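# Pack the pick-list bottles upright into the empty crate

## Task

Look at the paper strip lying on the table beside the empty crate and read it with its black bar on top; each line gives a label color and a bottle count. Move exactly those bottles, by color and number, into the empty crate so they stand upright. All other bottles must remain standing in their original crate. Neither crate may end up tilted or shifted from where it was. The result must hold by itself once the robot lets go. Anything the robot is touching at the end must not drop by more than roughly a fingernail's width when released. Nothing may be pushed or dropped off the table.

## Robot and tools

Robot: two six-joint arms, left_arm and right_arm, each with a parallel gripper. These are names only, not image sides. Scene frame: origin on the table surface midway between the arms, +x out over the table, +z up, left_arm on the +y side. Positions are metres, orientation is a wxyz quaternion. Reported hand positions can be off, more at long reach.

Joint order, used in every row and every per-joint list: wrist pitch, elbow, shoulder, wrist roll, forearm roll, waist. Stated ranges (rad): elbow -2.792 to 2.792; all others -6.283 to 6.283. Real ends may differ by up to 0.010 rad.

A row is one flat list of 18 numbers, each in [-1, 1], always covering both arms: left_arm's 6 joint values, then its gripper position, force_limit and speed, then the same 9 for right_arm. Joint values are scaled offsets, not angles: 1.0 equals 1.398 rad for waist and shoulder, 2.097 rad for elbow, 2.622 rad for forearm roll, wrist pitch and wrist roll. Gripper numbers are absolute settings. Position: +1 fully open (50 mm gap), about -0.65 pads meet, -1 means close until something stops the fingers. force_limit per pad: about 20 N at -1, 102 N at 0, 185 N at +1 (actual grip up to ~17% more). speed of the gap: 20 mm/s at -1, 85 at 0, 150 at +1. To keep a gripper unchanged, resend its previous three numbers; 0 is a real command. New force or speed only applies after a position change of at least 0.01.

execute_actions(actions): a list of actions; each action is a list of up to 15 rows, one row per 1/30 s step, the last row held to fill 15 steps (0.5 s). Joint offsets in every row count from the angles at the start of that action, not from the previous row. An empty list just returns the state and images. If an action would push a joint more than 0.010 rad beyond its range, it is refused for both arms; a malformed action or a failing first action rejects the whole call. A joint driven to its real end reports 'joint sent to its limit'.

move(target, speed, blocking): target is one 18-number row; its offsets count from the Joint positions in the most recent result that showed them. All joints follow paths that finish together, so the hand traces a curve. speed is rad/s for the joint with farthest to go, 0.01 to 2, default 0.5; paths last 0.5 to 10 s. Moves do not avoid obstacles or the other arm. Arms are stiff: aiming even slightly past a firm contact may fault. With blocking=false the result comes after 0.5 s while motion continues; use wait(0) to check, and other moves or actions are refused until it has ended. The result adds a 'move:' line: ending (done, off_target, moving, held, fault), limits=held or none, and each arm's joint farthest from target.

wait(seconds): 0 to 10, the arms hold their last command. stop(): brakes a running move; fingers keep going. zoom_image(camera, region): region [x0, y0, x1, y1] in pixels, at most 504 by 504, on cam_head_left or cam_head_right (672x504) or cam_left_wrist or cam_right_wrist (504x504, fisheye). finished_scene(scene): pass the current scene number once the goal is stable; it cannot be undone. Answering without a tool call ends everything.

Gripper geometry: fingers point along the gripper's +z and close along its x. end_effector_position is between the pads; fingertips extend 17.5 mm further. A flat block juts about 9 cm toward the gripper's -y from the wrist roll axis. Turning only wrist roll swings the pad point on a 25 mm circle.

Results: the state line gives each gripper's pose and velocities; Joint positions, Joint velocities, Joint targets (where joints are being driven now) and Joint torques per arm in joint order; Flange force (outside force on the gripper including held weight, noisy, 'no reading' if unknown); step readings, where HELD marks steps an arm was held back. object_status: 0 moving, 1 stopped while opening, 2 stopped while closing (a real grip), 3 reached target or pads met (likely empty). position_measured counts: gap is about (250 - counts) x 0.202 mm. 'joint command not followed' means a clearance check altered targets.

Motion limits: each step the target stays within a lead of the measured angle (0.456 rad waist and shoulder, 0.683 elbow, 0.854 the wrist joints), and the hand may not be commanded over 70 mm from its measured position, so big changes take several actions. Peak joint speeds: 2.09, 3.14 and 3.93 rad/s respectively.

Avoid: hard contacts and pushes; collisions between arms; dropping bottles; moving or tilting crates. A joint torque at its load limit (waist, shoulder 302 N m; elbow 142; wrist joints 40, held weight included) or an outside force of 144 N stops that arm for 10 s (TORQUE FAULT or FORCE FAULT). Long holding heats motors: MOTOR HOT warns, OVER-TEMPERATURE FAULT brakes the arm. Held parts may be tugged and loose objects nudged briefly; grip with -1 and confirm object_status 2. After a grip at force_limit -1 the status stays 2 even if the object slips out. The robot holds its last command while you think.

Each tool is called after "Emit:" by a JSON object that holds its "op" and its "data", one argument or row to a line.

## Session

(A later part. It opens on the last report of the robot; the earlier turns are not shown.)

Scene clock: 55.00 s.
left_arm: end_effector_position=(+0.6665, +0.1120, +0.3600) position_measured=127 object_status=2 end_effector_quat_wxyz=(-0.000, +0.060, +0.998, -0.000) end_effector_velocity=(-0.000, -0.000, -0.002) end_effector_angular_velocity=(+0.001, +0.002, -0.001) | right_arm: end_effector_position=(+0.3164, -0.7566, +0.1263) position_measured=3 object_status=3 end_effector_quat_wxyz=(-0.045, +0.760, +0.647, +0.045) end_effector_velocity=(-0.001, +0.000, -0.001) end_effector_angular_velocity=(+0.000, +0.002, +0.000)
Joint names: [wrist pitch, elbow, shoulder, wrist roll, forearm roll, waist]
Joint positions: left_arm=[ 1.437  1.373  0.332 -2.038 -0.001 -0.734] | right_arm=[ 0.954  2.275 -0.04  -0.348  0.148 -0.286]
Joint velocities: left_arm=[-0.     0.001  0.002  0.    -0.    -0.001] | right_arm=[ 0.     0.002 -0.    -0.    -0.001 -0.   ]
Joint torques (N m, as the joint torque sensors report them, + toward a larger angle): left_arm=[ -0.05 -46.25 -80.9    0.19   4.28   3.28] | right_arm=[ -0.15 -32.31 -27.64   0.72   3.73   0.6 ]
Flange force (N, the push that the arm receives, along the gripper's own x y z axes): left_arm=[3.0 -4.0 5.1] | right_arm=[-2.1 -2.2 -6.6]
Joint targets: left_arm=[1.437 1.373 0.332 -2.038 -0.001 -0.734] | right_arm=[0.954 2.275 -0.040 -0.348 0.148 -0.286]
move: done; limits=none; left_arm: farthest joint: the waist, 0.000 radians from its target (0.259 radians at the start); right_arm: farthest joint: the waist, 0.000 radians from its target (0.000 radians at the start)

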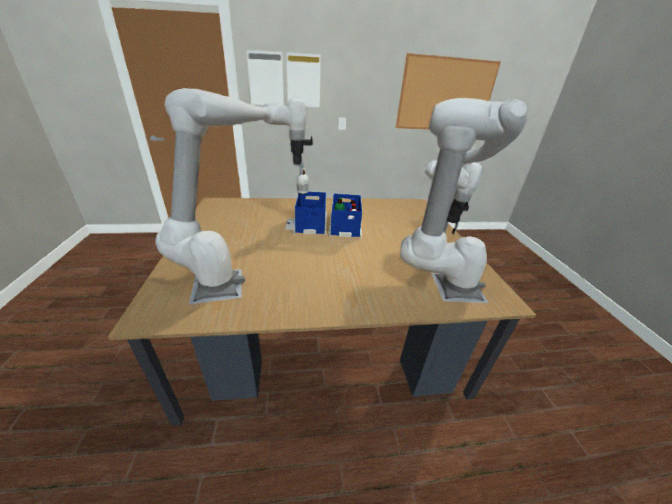

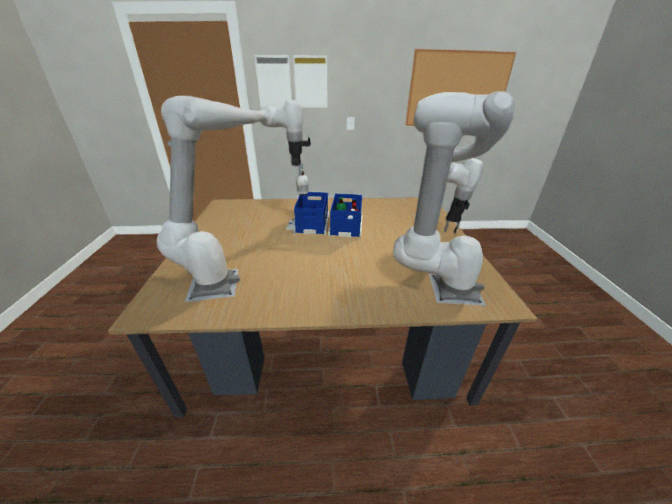

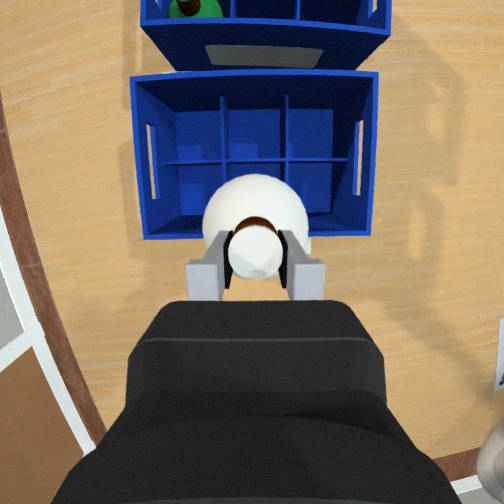

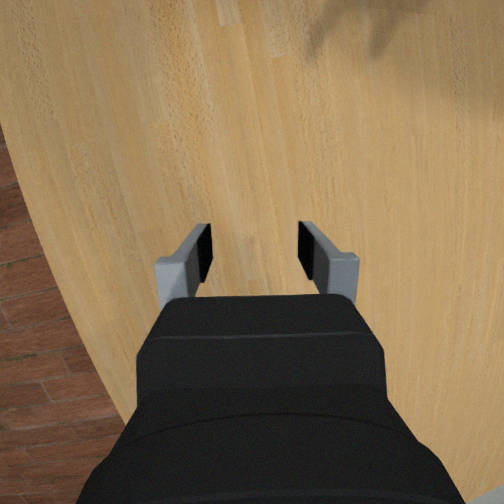

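Emit:
{"op": "move", "data": {
  "target": [-0.058,0.0573,0.0229,0,0,-0.0104,-1,-0.5,0,0,0,0,0,0,0,1,0,0],
  "speed": 0.15
}}

Scene clock: 63.00 s.
left_arm: end_effector_position=(+0.6612, +0.1022, +0.2702) position_measured=127 object_status=2 end_effector_quat_wxyz=(-0.000, +0.067, +0.998, -0.000) end_effector_velocity=(-0.000, -0.001, -0.001) end_effector_angular_velocity=(-0.001, +0.000, -0.000) | right_arm: end_effector_position=(+0.3164, -0.7566, +0.1263) position_measured=3 object_status=3 end_effector_quat_wxyz=(-0.045, +0.760, +0.647, +0.045) end_effector_velocity=(-0.000, -0.001, -0.000) end_effector_angular_velocity=(-0.001, +0.001, -0.000)
Joint names: [wrist pitch, elbow, shoulder, wrist roll, forearm roll, waist]
Joint positions: left_arm=[ 1.285  1.493  0.364 -2.038 -0.001 -0.749] | right_arm=[ 0.954  2.275 -0.04  -0.348  0.148 -0.286]
Joint velocities: left_arm=[-0.002  0.001  0.001 -0.    -0.001 -0.   ] | right_arm=[ 0.    -0.     0.001 -0.    -0.001 -0.002]
Joint torques (N m, as the joint torque sensors report them, + toward a larger angle): left_arm=[ -0.13 -45.19 -85.7   -0.09   4.21   1.48] | right_arm=[  0.1  -33.77 -27.33   0.25   4.23  -0.37]
Flange force (N, the push that the arm receives, along the gripper's own x y z axes): left_arm=[-1.7 -2.9 6.9] | right_arm=[0.8 -3.0 -4.6]
Joint targets: left_arm=[1.285 1.493 0.364 -2.038 -0.001 -0.749] | right_arm=[0.954 2.275 -0.040 -0.348 0.148 -0.286]
move: done; limits=none; left_arm: farthest joint: the wrist pitch, 0.001 radians from its target (0.152 radians at the start); right_arm: farthest joint: the waist, 0.000 radians from its target (0.000 radians at the start)

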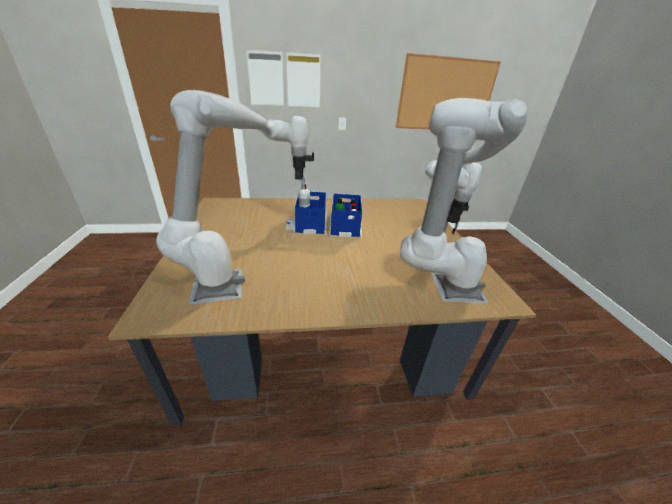

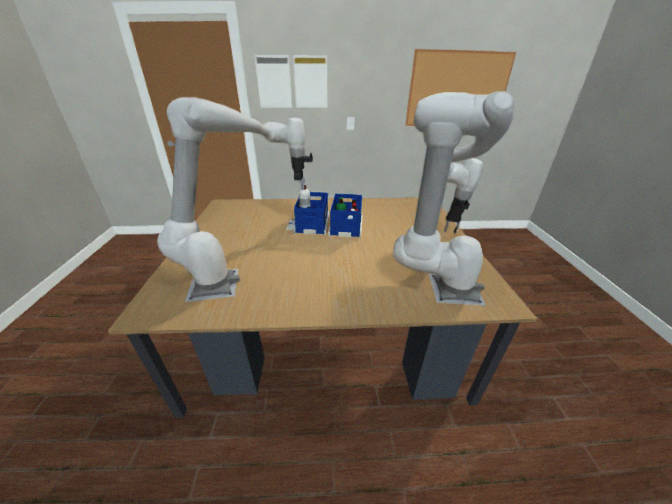

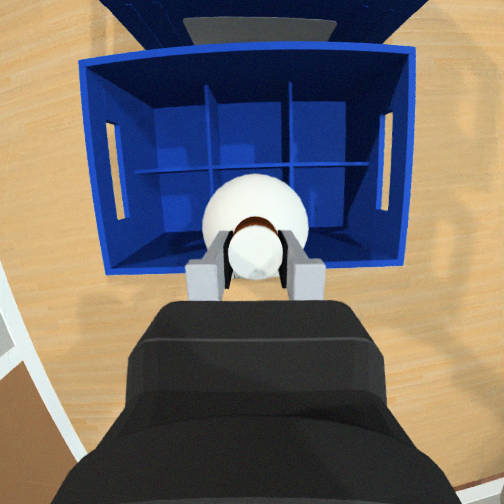

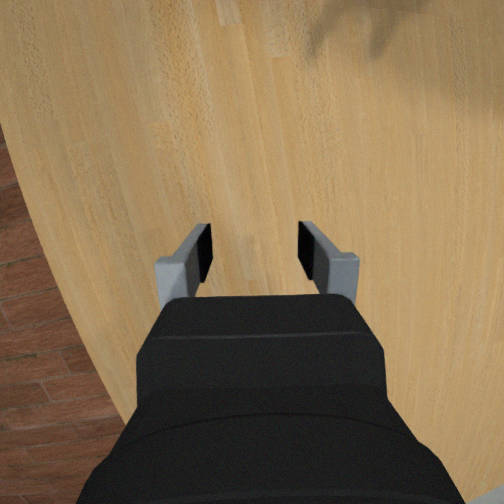

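Good match (crate yaw ≈174.5°).

Emit:
{"op": "move", "data": {
  "target": [-0.0731,0.0582,0.0498,0,0,0,-1,-0.5,0,0,0,0,0,0,0,1,0,0],
  "speed": 0.1
}}

Scene clock: 66.57 s.
left_arm: end_effector_position=(+0.6611, +0.1022, +0.1542) position_measured=127 object_status=2 end_effector_quat_wxyz=(-0.000, +0.067, +0.998, -0.000) end_effector_velocity=(+0.000, -0.000, +0.001) end_effector_angular_velocity=(-0.001, -0.001, +0.000) | right_arm: end_effector_position=(+0.3164, -0.7566, +0.1263) position_measured=3 object_status=3 end_effector_quat_wxyz=(-0.045, +0.760, +0.647, +0.045) end_effector_velocity=(+0.000, -0.000, -0.000) end_effector_angular_velocity=(-0.000, +0.001, -0.001)
Joint names: [wrist pitch, elbow, shoulder, wrist roll, forearm roll, waist]
Joint positions: left_arm=[ 1.094  1.615  0.434 -2.038 -0.001 -0.749] | right_arm=[ 0.954  2.275 -0.04  -0.348  0.148 -0.286]
Joint velocities: left_arm=[-0.001  0.    -0.001  0.    -0.     0.   ] | right_arm=[-0.    -0.     0.001  0.001 -0.001 -0.   ]
Joint torques (N m, as the joint torque sensors report them, + toward a larger angle): left_arm=[  0.08 -42.   -88.75   0.06   3.86   1.79] | right_arm=[ -0.09 -31.96 -30.75   0.38   3.9    0.95]
Flange force (N, the push that the arm receives, along the gripper's own x y z axes): left_arm=[0.2 -2.3 6.8] | right_arm=[-3.6 3.8 -3.6]
Joint targets: left_arm=[1.094 1.615 0.434 -2.038 -0.001 -0.749] | right_arm=[0.954 2.275 -0.040 -0.348 0.148 -0.286]
move: done; limits=none; left_arm: farthest joint: the wrist pitch, 0.001 radians from its target (0.192 radians at the start); right_arm: farthest joint: the waist, 0.000 radians from its target (0.000 radians at the start)

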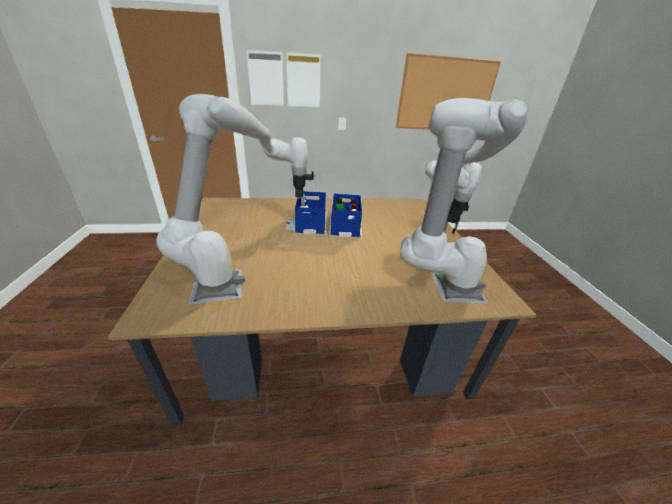

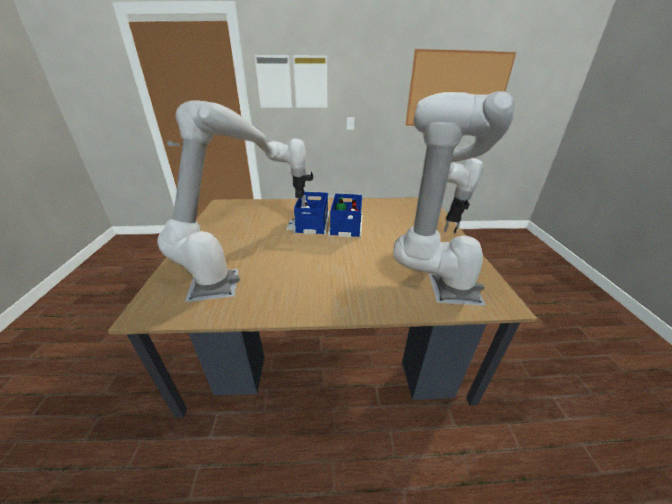

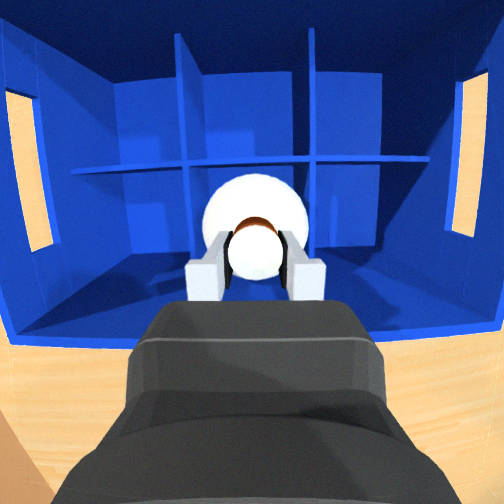

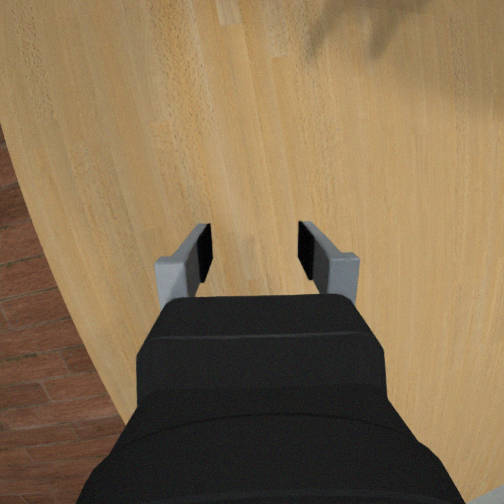

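Emit:
{"op": "move", "data": {
  "target": [-0.0019,0.0013,0.0015,0,0,0,-1,-0.5,0,0,0,0,0,0,0,1,0,0]
}}

Emit:
{"op": "move", "data": {
  "target": [0,0,0,0,0,0,0.6,-0.5,0,0,0,0,0,0,0,1,0,0]
}}

Emit:
{"op": "move", "data": {
  "target": [0.075,-0.0595,-0.0513,0,0,0,0.6,-0.5,0,0,0,0,0,0,0,1,0,0],
  "speed": 0.4
}}

Emit:
{"op": "move", "data": {
  "target": [0.0739,-0.2992,0.3101,-0.09,0,-0.1836,0.6,-0.5,0,0,0,0,0,0,0,1,0,0],
  "speed": 0.6
}}

Scene clock: 75.63 s.
left_arm: end_effector_position=(+0.6611, +0.1022, +0.1513) position_measured=127 object_status=2 end_effector_quat_wxyz=(-0.000, +0.067, +0.998, -0.000) end_effector_velocity=(-0.000, -0.000, +0.000) end_effector_angular_velocity=(-0.000, -0.001, -0.000) | right_arm: end_effector_position=(+0.3164, -0.7566, +0.1263) position_measured=3 object_status=3 end_effector_quat_wxyz=(-0.045, +0.760, +0.647, +0.045) end_effector_velocity=(-0.000, +0.000, -0.000) end_effector_angular_velocity=(+0.000, +0.001, -0.001)
Joint names: [wrist pitch, elbow, shoulder, wrist roll, forearm roll, waist]
Joint positions: left_arm=[ 1.089  1.617  0.436 -2.038 -0.001 -0.749] | right_arm=[ 0.954  2.275 -0.04  -0.348  0.148 -0.286]
Joint velocities: left_arm=[-0.001  0.    -0.001 -0.     0.    -0.   ] | right_arm=[ 0.     0.     0.001  0.001 -0.    -0.   ]
Joint torques (N m, as the joint torque sensors report them, + toward a larger angle): left_arm=[ -0.1  -41.94 -87.62  -0.02   3.87   1.87] | right_arm=[ -0.06 -32.75 -29.51   0.42   3.61   0.8 ]
Flange force (N, the push that the arm receives, along the gripper's own x y z axes): left_arm=[1.9 -1.4 5.5] | right_arm=[-2.7 0.7 -3.9]
Joint targets: left_arm=[1.089 1.617 0.436 -2.038 -0.001 -0.749] | right_arm=[0.954 2.275 -0.040 -0.348 0.148 -0.286]
move: done; limits=none; left_arm: farthest joint: the waist, 0.000 radians from its target (0.000 radians at the start); right_arm: farthest joint: the waist, 0.000 radians from its target (0.000 radians at the start)

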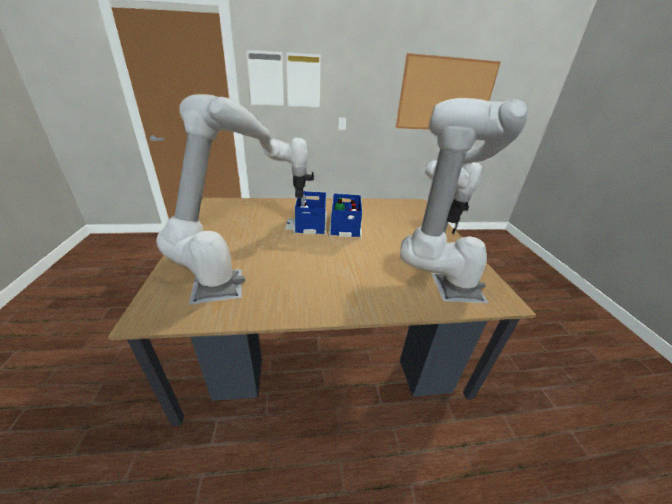

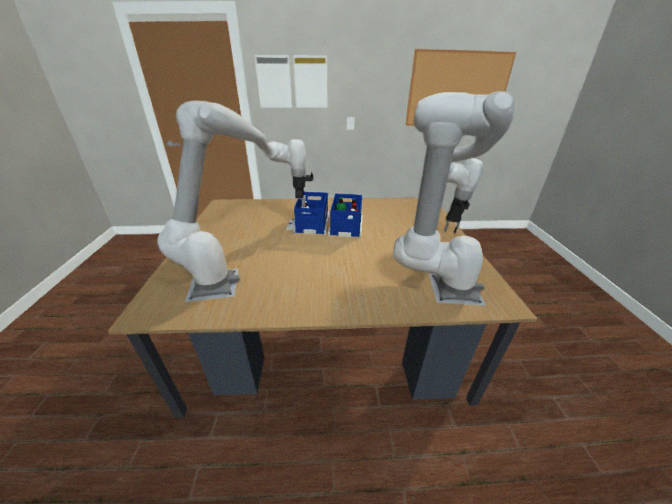

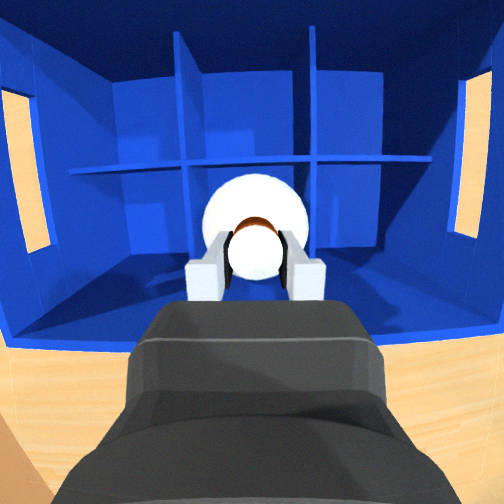

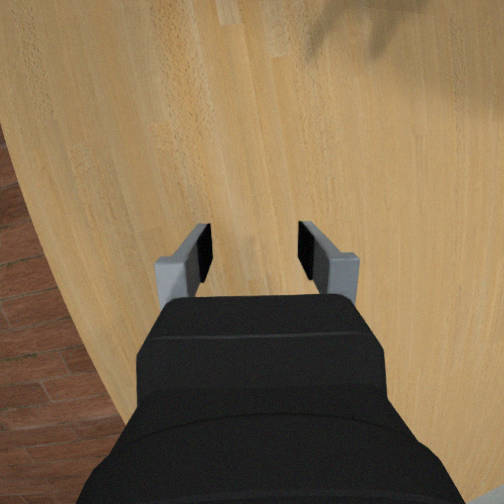

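Scene clock: 76.13 s.
left_arm: end_effector_position=(+0.6611, +0.1022, +0.1513) position_measured=63 object_status=3 end_effector_quat_wxyz=(-0.000, +0.067, +0.998, -0.000) end_effector_velocity=(-0.000, -0.000, +0.001) end_effector_angular_velocity=(-0.001, -0.002, +0.000) | right_arm: end_effector_position=(+0.3164, -0.7566, +0.1263) position_measured=3 object_status=3 end_effector_quat_wxyz=(-0.045, +0.760, +0.647, +0.045) end_effector_velocity=(+0.001, +0.000, +0.000) end_effector_angular_velocity=(+0.000, -0.001, +0.000)
Joint names: [wrist pitch, elbow, shoulder, wrist roll, forearm roll, waist]
Joint positions: left_arm=[ 1.089  1.617  0.436 -2.038 -0.001 -0.749] | right_arm=[ 0.954  2.275 -0.04  -0.348  0.148 -0.286]
Joint velocities: left_arm=[-0.     0.    -0.002 -0.001 -0.    -0.001] | right_arm=[ 0.    -0.001 -0.    -0.     0.001  0.001]
Joint torques (N m, as the joint torque sensors report them, + toward a larger angle): left_arm=[ -0.03 -38.61 -83.73   0.16   3.96   1.08] | right_arm=[  0.22 -32.37 -28.52   0.37   4.14   2.73]
Flange force (N, the push that the arm receives, along the gripper's own x y z axes): left_arm=[0.1 -1.8 0.3] | right_arm=[-6.7 -1.2 -5.8]
Joint targets: left_arm=[1.089 1.617 0.436 -2.038 -0.001 -0.749] | right_arm=[0.954 2.275 -0.040 -0.348 0.148 -0.286]
move: done; limits=none; left_arm: farthest joint: the waist, 0.000 radians from its target (0.000 radians at the start); right_arm: farthest joint: the waist, 0.000 radians from its target (0.000 radians at the start)

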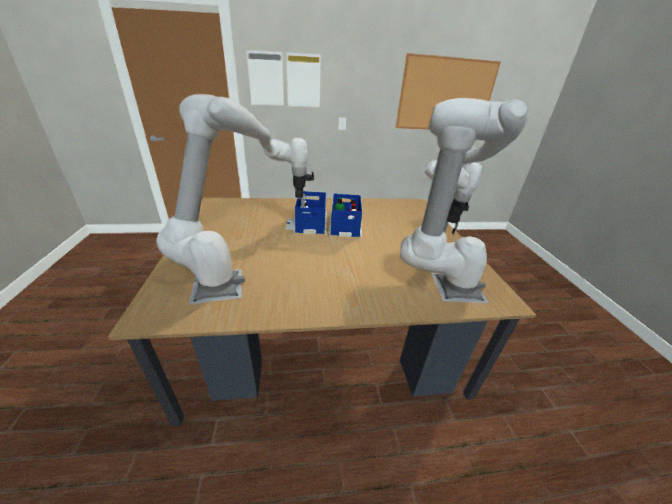

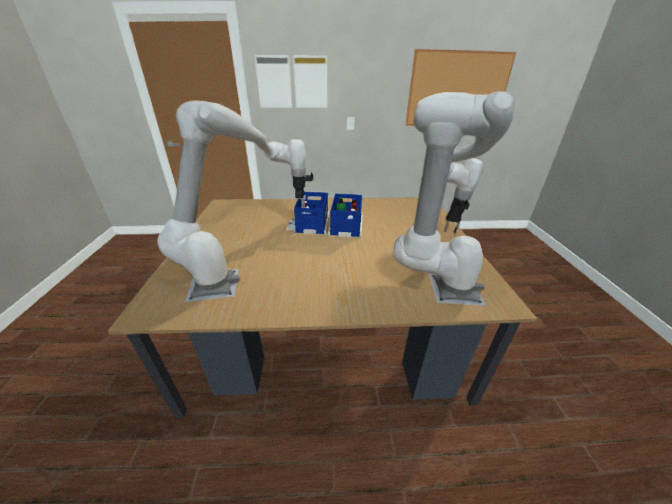

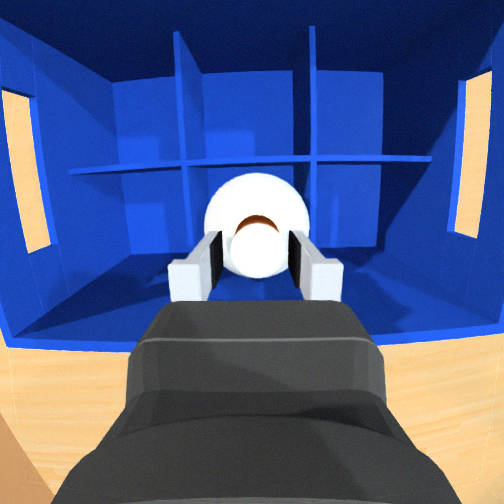

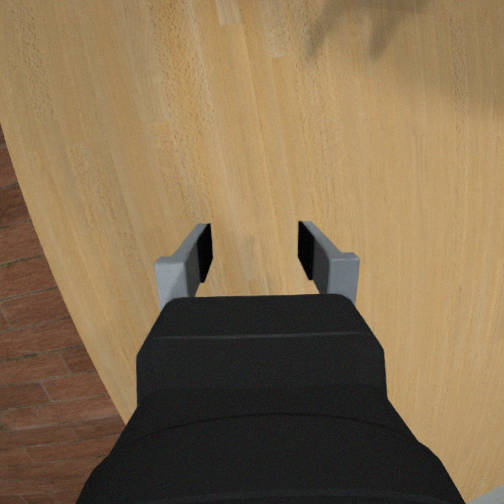

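Scene clock: 77.10 s.
left_arm: end_effector_position=(+0.6612, +0.1021, +0.2702) position_measured=63 object_status=3 end_effector_quat_wxyz=(-0.000, +0.067, +0.998, -0.000) end_effector_velocity=(-0.000, -0.001, +0.000) end_effector_angular_velocity=(-0.000, +0.000, +0.000) | right_arm: end_effector_position=(+0.3164, -0.7566, +0.1263) position_measured=3 object_status=3 end_effector_quat_wxyz=(-0.045, +0.760, +0.647, +0.045) end_effector_velocity=(+0.000, -0.001, +0.000) end_effector_angular_velocity=(+0.000, -0.001, -0.002)
Joint names: [wrist pitch, elbow, shoulder, wrist roll, forearm roll, waist]
Joint positions: left_arm=[ 1.285  1.493  0.364 -2.038 -0.001 -0.749] | right_arm=[ 0.954  2.275 -0.04  -0.348  0.148 -0.286]
Joint velocities: left_arm=[ 0.    -0.    -0.    -0.001 -0.    -0.001] | right_arm=[-0.    -0.001  0.001 -0.     0.    -0.002]
Joint torques (N m, as the joint torque sensors report them, + toward a larger angle): left_arm=[  0.2  -41.77 -79.4   -0.05   4.31   0.66] | right_arm=[  0.05 -32.5  -28.56   0.53   3.64   0.69]
Flange force (N, the push that the arm receives, along the gripper's own x y z axes): left_arm=[0.7 -0.9 -0.1] | right_arm=[-2.7 -0.2 -5.1]
Joint targets: left_arm=[1.286 1.493 0.364 -2.038 -0.001 -0.749] | right_arm=[0.954 2.275 -0.040 -0.348 0.148 -0.286]
move: done; limits=none; left_arm: farthest joint: the waist, 0.000 radians from its target (0.000 radians at the start); right_arm: farthest joint: the waist, 0.000 radians from its target (0.000 radians at the start)

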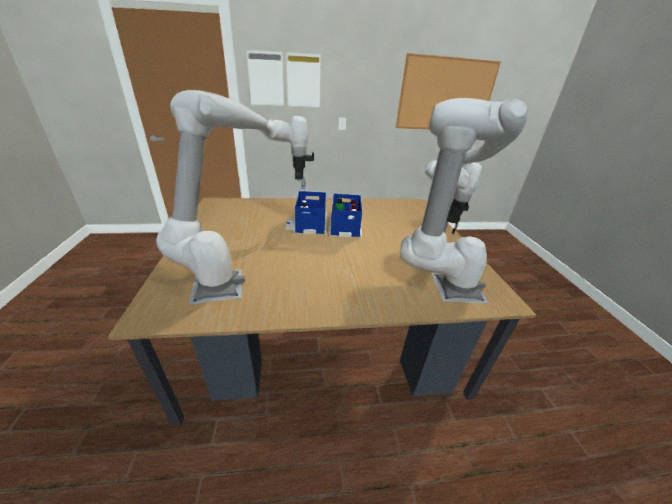

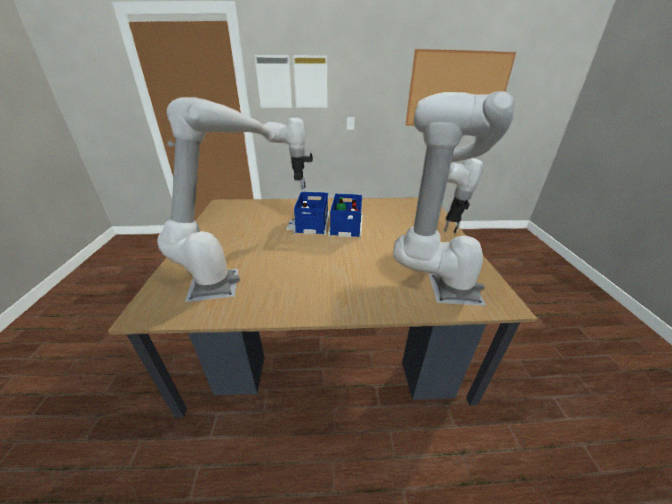

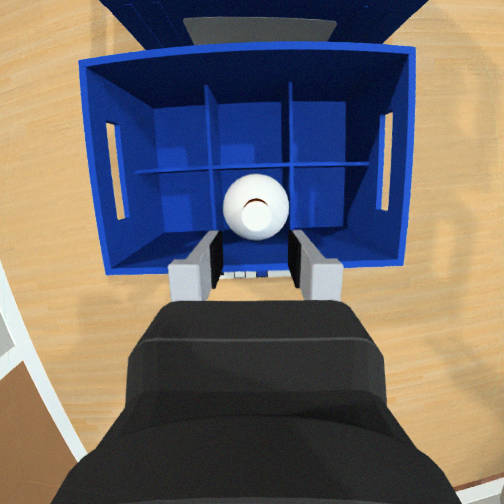

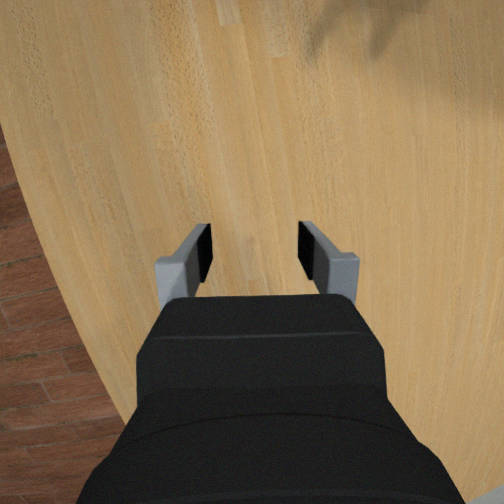

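Scene clock: 78.63 s.
left_arm: end_effector_position=(+0.6970, -0.2321, +0.2302) position_measured=63 object_status=3 end_effector_quat_wxyz=(-0.000, +0.078, +0.997, -0.000) end_effector_velocity=(-0.001, -0.001, +0.001) end_effector_angular_velocity=(+0.000, -0.001, -0.000) | right_arm: end_effector_position=(+0.3164, -0.7566, +0.1263) position_measured=3 object_status=3 end_effector_quat_wxyz=(-0.045, +0.760, +0.647, +0.045) end_effector_velocity=(+0.001, -0.000, +0.001) end_effector_angular_velocity=(-0.001, -0.001, -0.001)
Joint names: [wrist pitch, elbow, shoulder, wrist roll, forearm roll, waist]
Joint positions: left_arm=[ 1.479  0.865  0.798 -2.274 -0.001 -1.005] | right_arm=[ 0.954  2.275 -0.04  -0.348  0.148 -0.286]
Joint velocities: left_arm=[ 0.    -0.001 -0.    -0.001  0.001 -0.001] | right_arm=[ 0.    -0.001 -0.001  0.002 -0.001  0.   ]
Joint torques (N m, as the joint torque sensors report them, + toward a larger angle): left_arm=[   0.01  -42.66 -122.92   -0.02    4.51    2.1 ] | right_arm=[  0.06 -31.58 -29.78   0.34   3.75   0.22]
Flange force (N, the push that the arm receives, along the gripper's own x y z axes): left_arm=[-7.1 -8.5 -0.4] | right_arm=[-1.4 3.2 -4.8]
Joint targets: left_arm=[1.479 0.865 0.798 -2.274 -0.001 -1.006] | right_arm=[0.954 2.275 -0.040 -0.348 0.148 -0.286]
move: done; limits=none; left_arm: farthest joint: the waist, 0.000 radians from its target (0.257 radians at the start); right_arm: farthest joint: the waist, 0.000 radians from its target (0.000 radians at the start)

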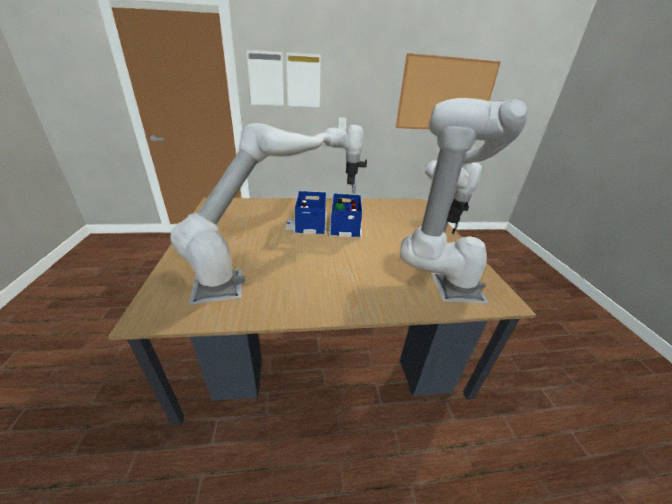

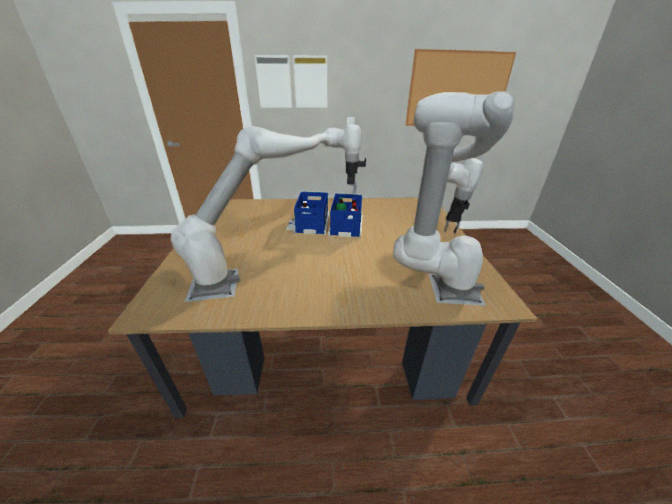

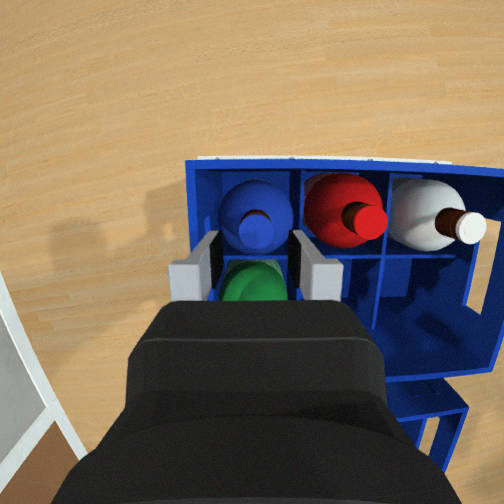

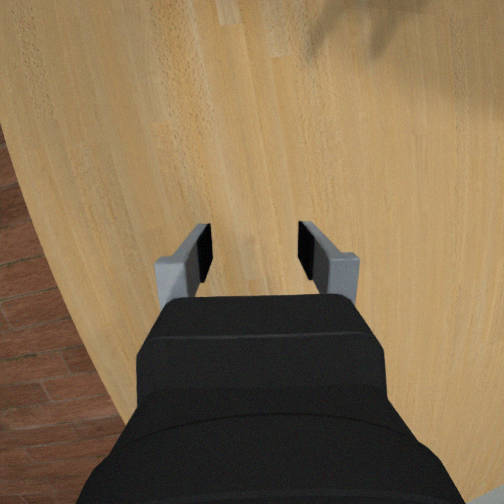

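Emit:
{"op": "move", "data": {
  "target": [-0.0505,0.0558,0.0111,0,0,0.0024,0.6,-0.5,0,0,0,0,0,0,0,1,0,0],
  "speed": 0.08
}}

Scene clock: 86.10 s.
left_arm: end_effector_position=(+0.6962, -0.2260, +0.1502) position_measured=63 object_status=3 end_effector_quat_wxyz=(-0.000, +0.076, +0.997, -0.000) end_effector_velocity=(+0.000, +0.001, -0.000) end_effector_angular_velocity=(+0.000, -0.000, -0.000) | right_arm: end_effector_position=(+0.3164, -0.7566, +0.1263) position_measured=3 object_status=3 end_effector_quat_wxyz=(-0.045, +0.760, +0.647, +0.045) end_effector_velocity=(-0.000, -0.001, -0.000) end_effector_angular_velocity=(-0.001, +0.001, -0.002)
Joint names: [wrist pitch, elbow, shoulder, wrist roll, forearm roll, waist]
Joint positions: left_arm=[ 1.347  0.982  0.813 -2.274 -0.001 -1.002] | right_arm=[ 0.954  2.275 -0.04  -0.348  0.148 -0.286]
Joint velocities: left_arm=[-0.001  0.002 -0.001  0.     0.     0.   ] | right_arm=[-0.     0.     0.     0.001 -0.001 -0.002]
Joint torques (N m, as the joint torque sensors report them, + toward a larger angle): left_arm=[   0.21  -43.82 -121.12    0.05    4.56    1.96] | right_arm=[  0.32 -32.38 -26.49   0.33   3.93   0.18]
Flange force (N, the push that the arm receives, along the gripper's own x y z axes): left_arm=[2.8 -0.3 1.8] | right_arm=[0.1 -3.3 -6.9]
Joint targets: left_arm=[1.347 0.982 0.813 -2.274 -0.001 -1.002] | right_arm=[0.954 2.275 -0.040 -0.348 0.148 -0.286]
move: done; limits=none; left_arm: farthest joint: the shoulder, 0.001 radians from its target (0.016 radians at the start); right_arm: farthest joint: the waist, 0.000 radians from its target (0.000 radians at the start)

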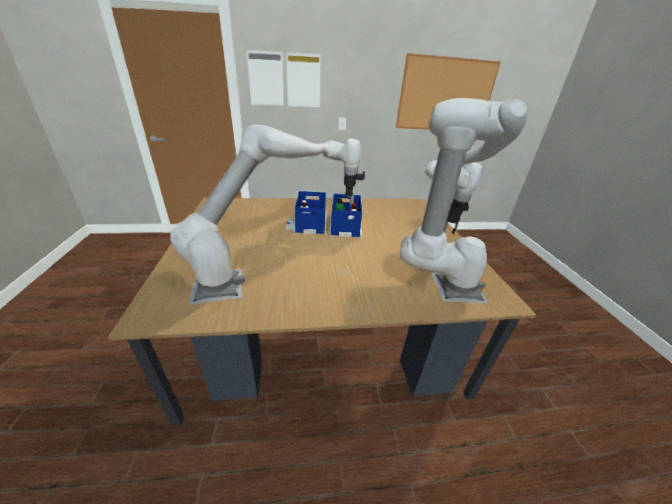

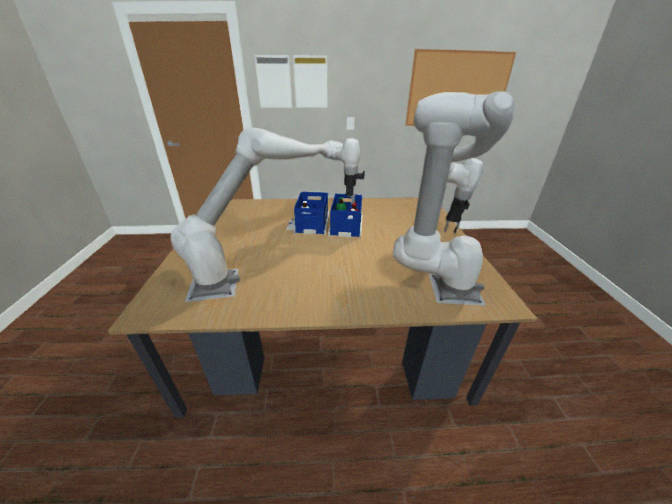

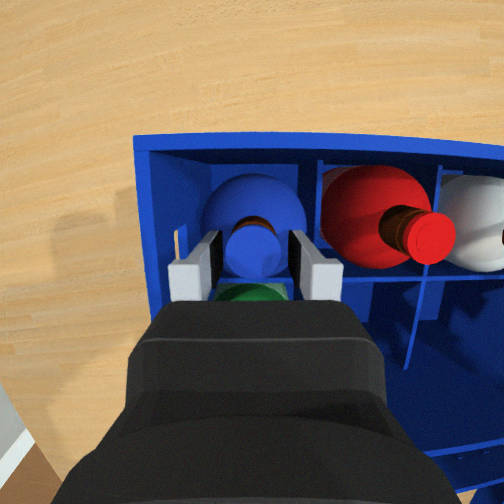

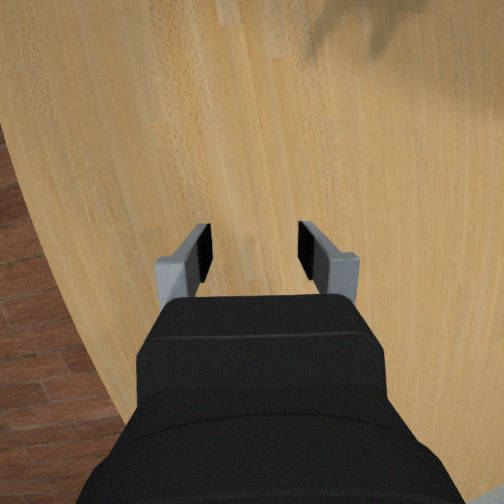

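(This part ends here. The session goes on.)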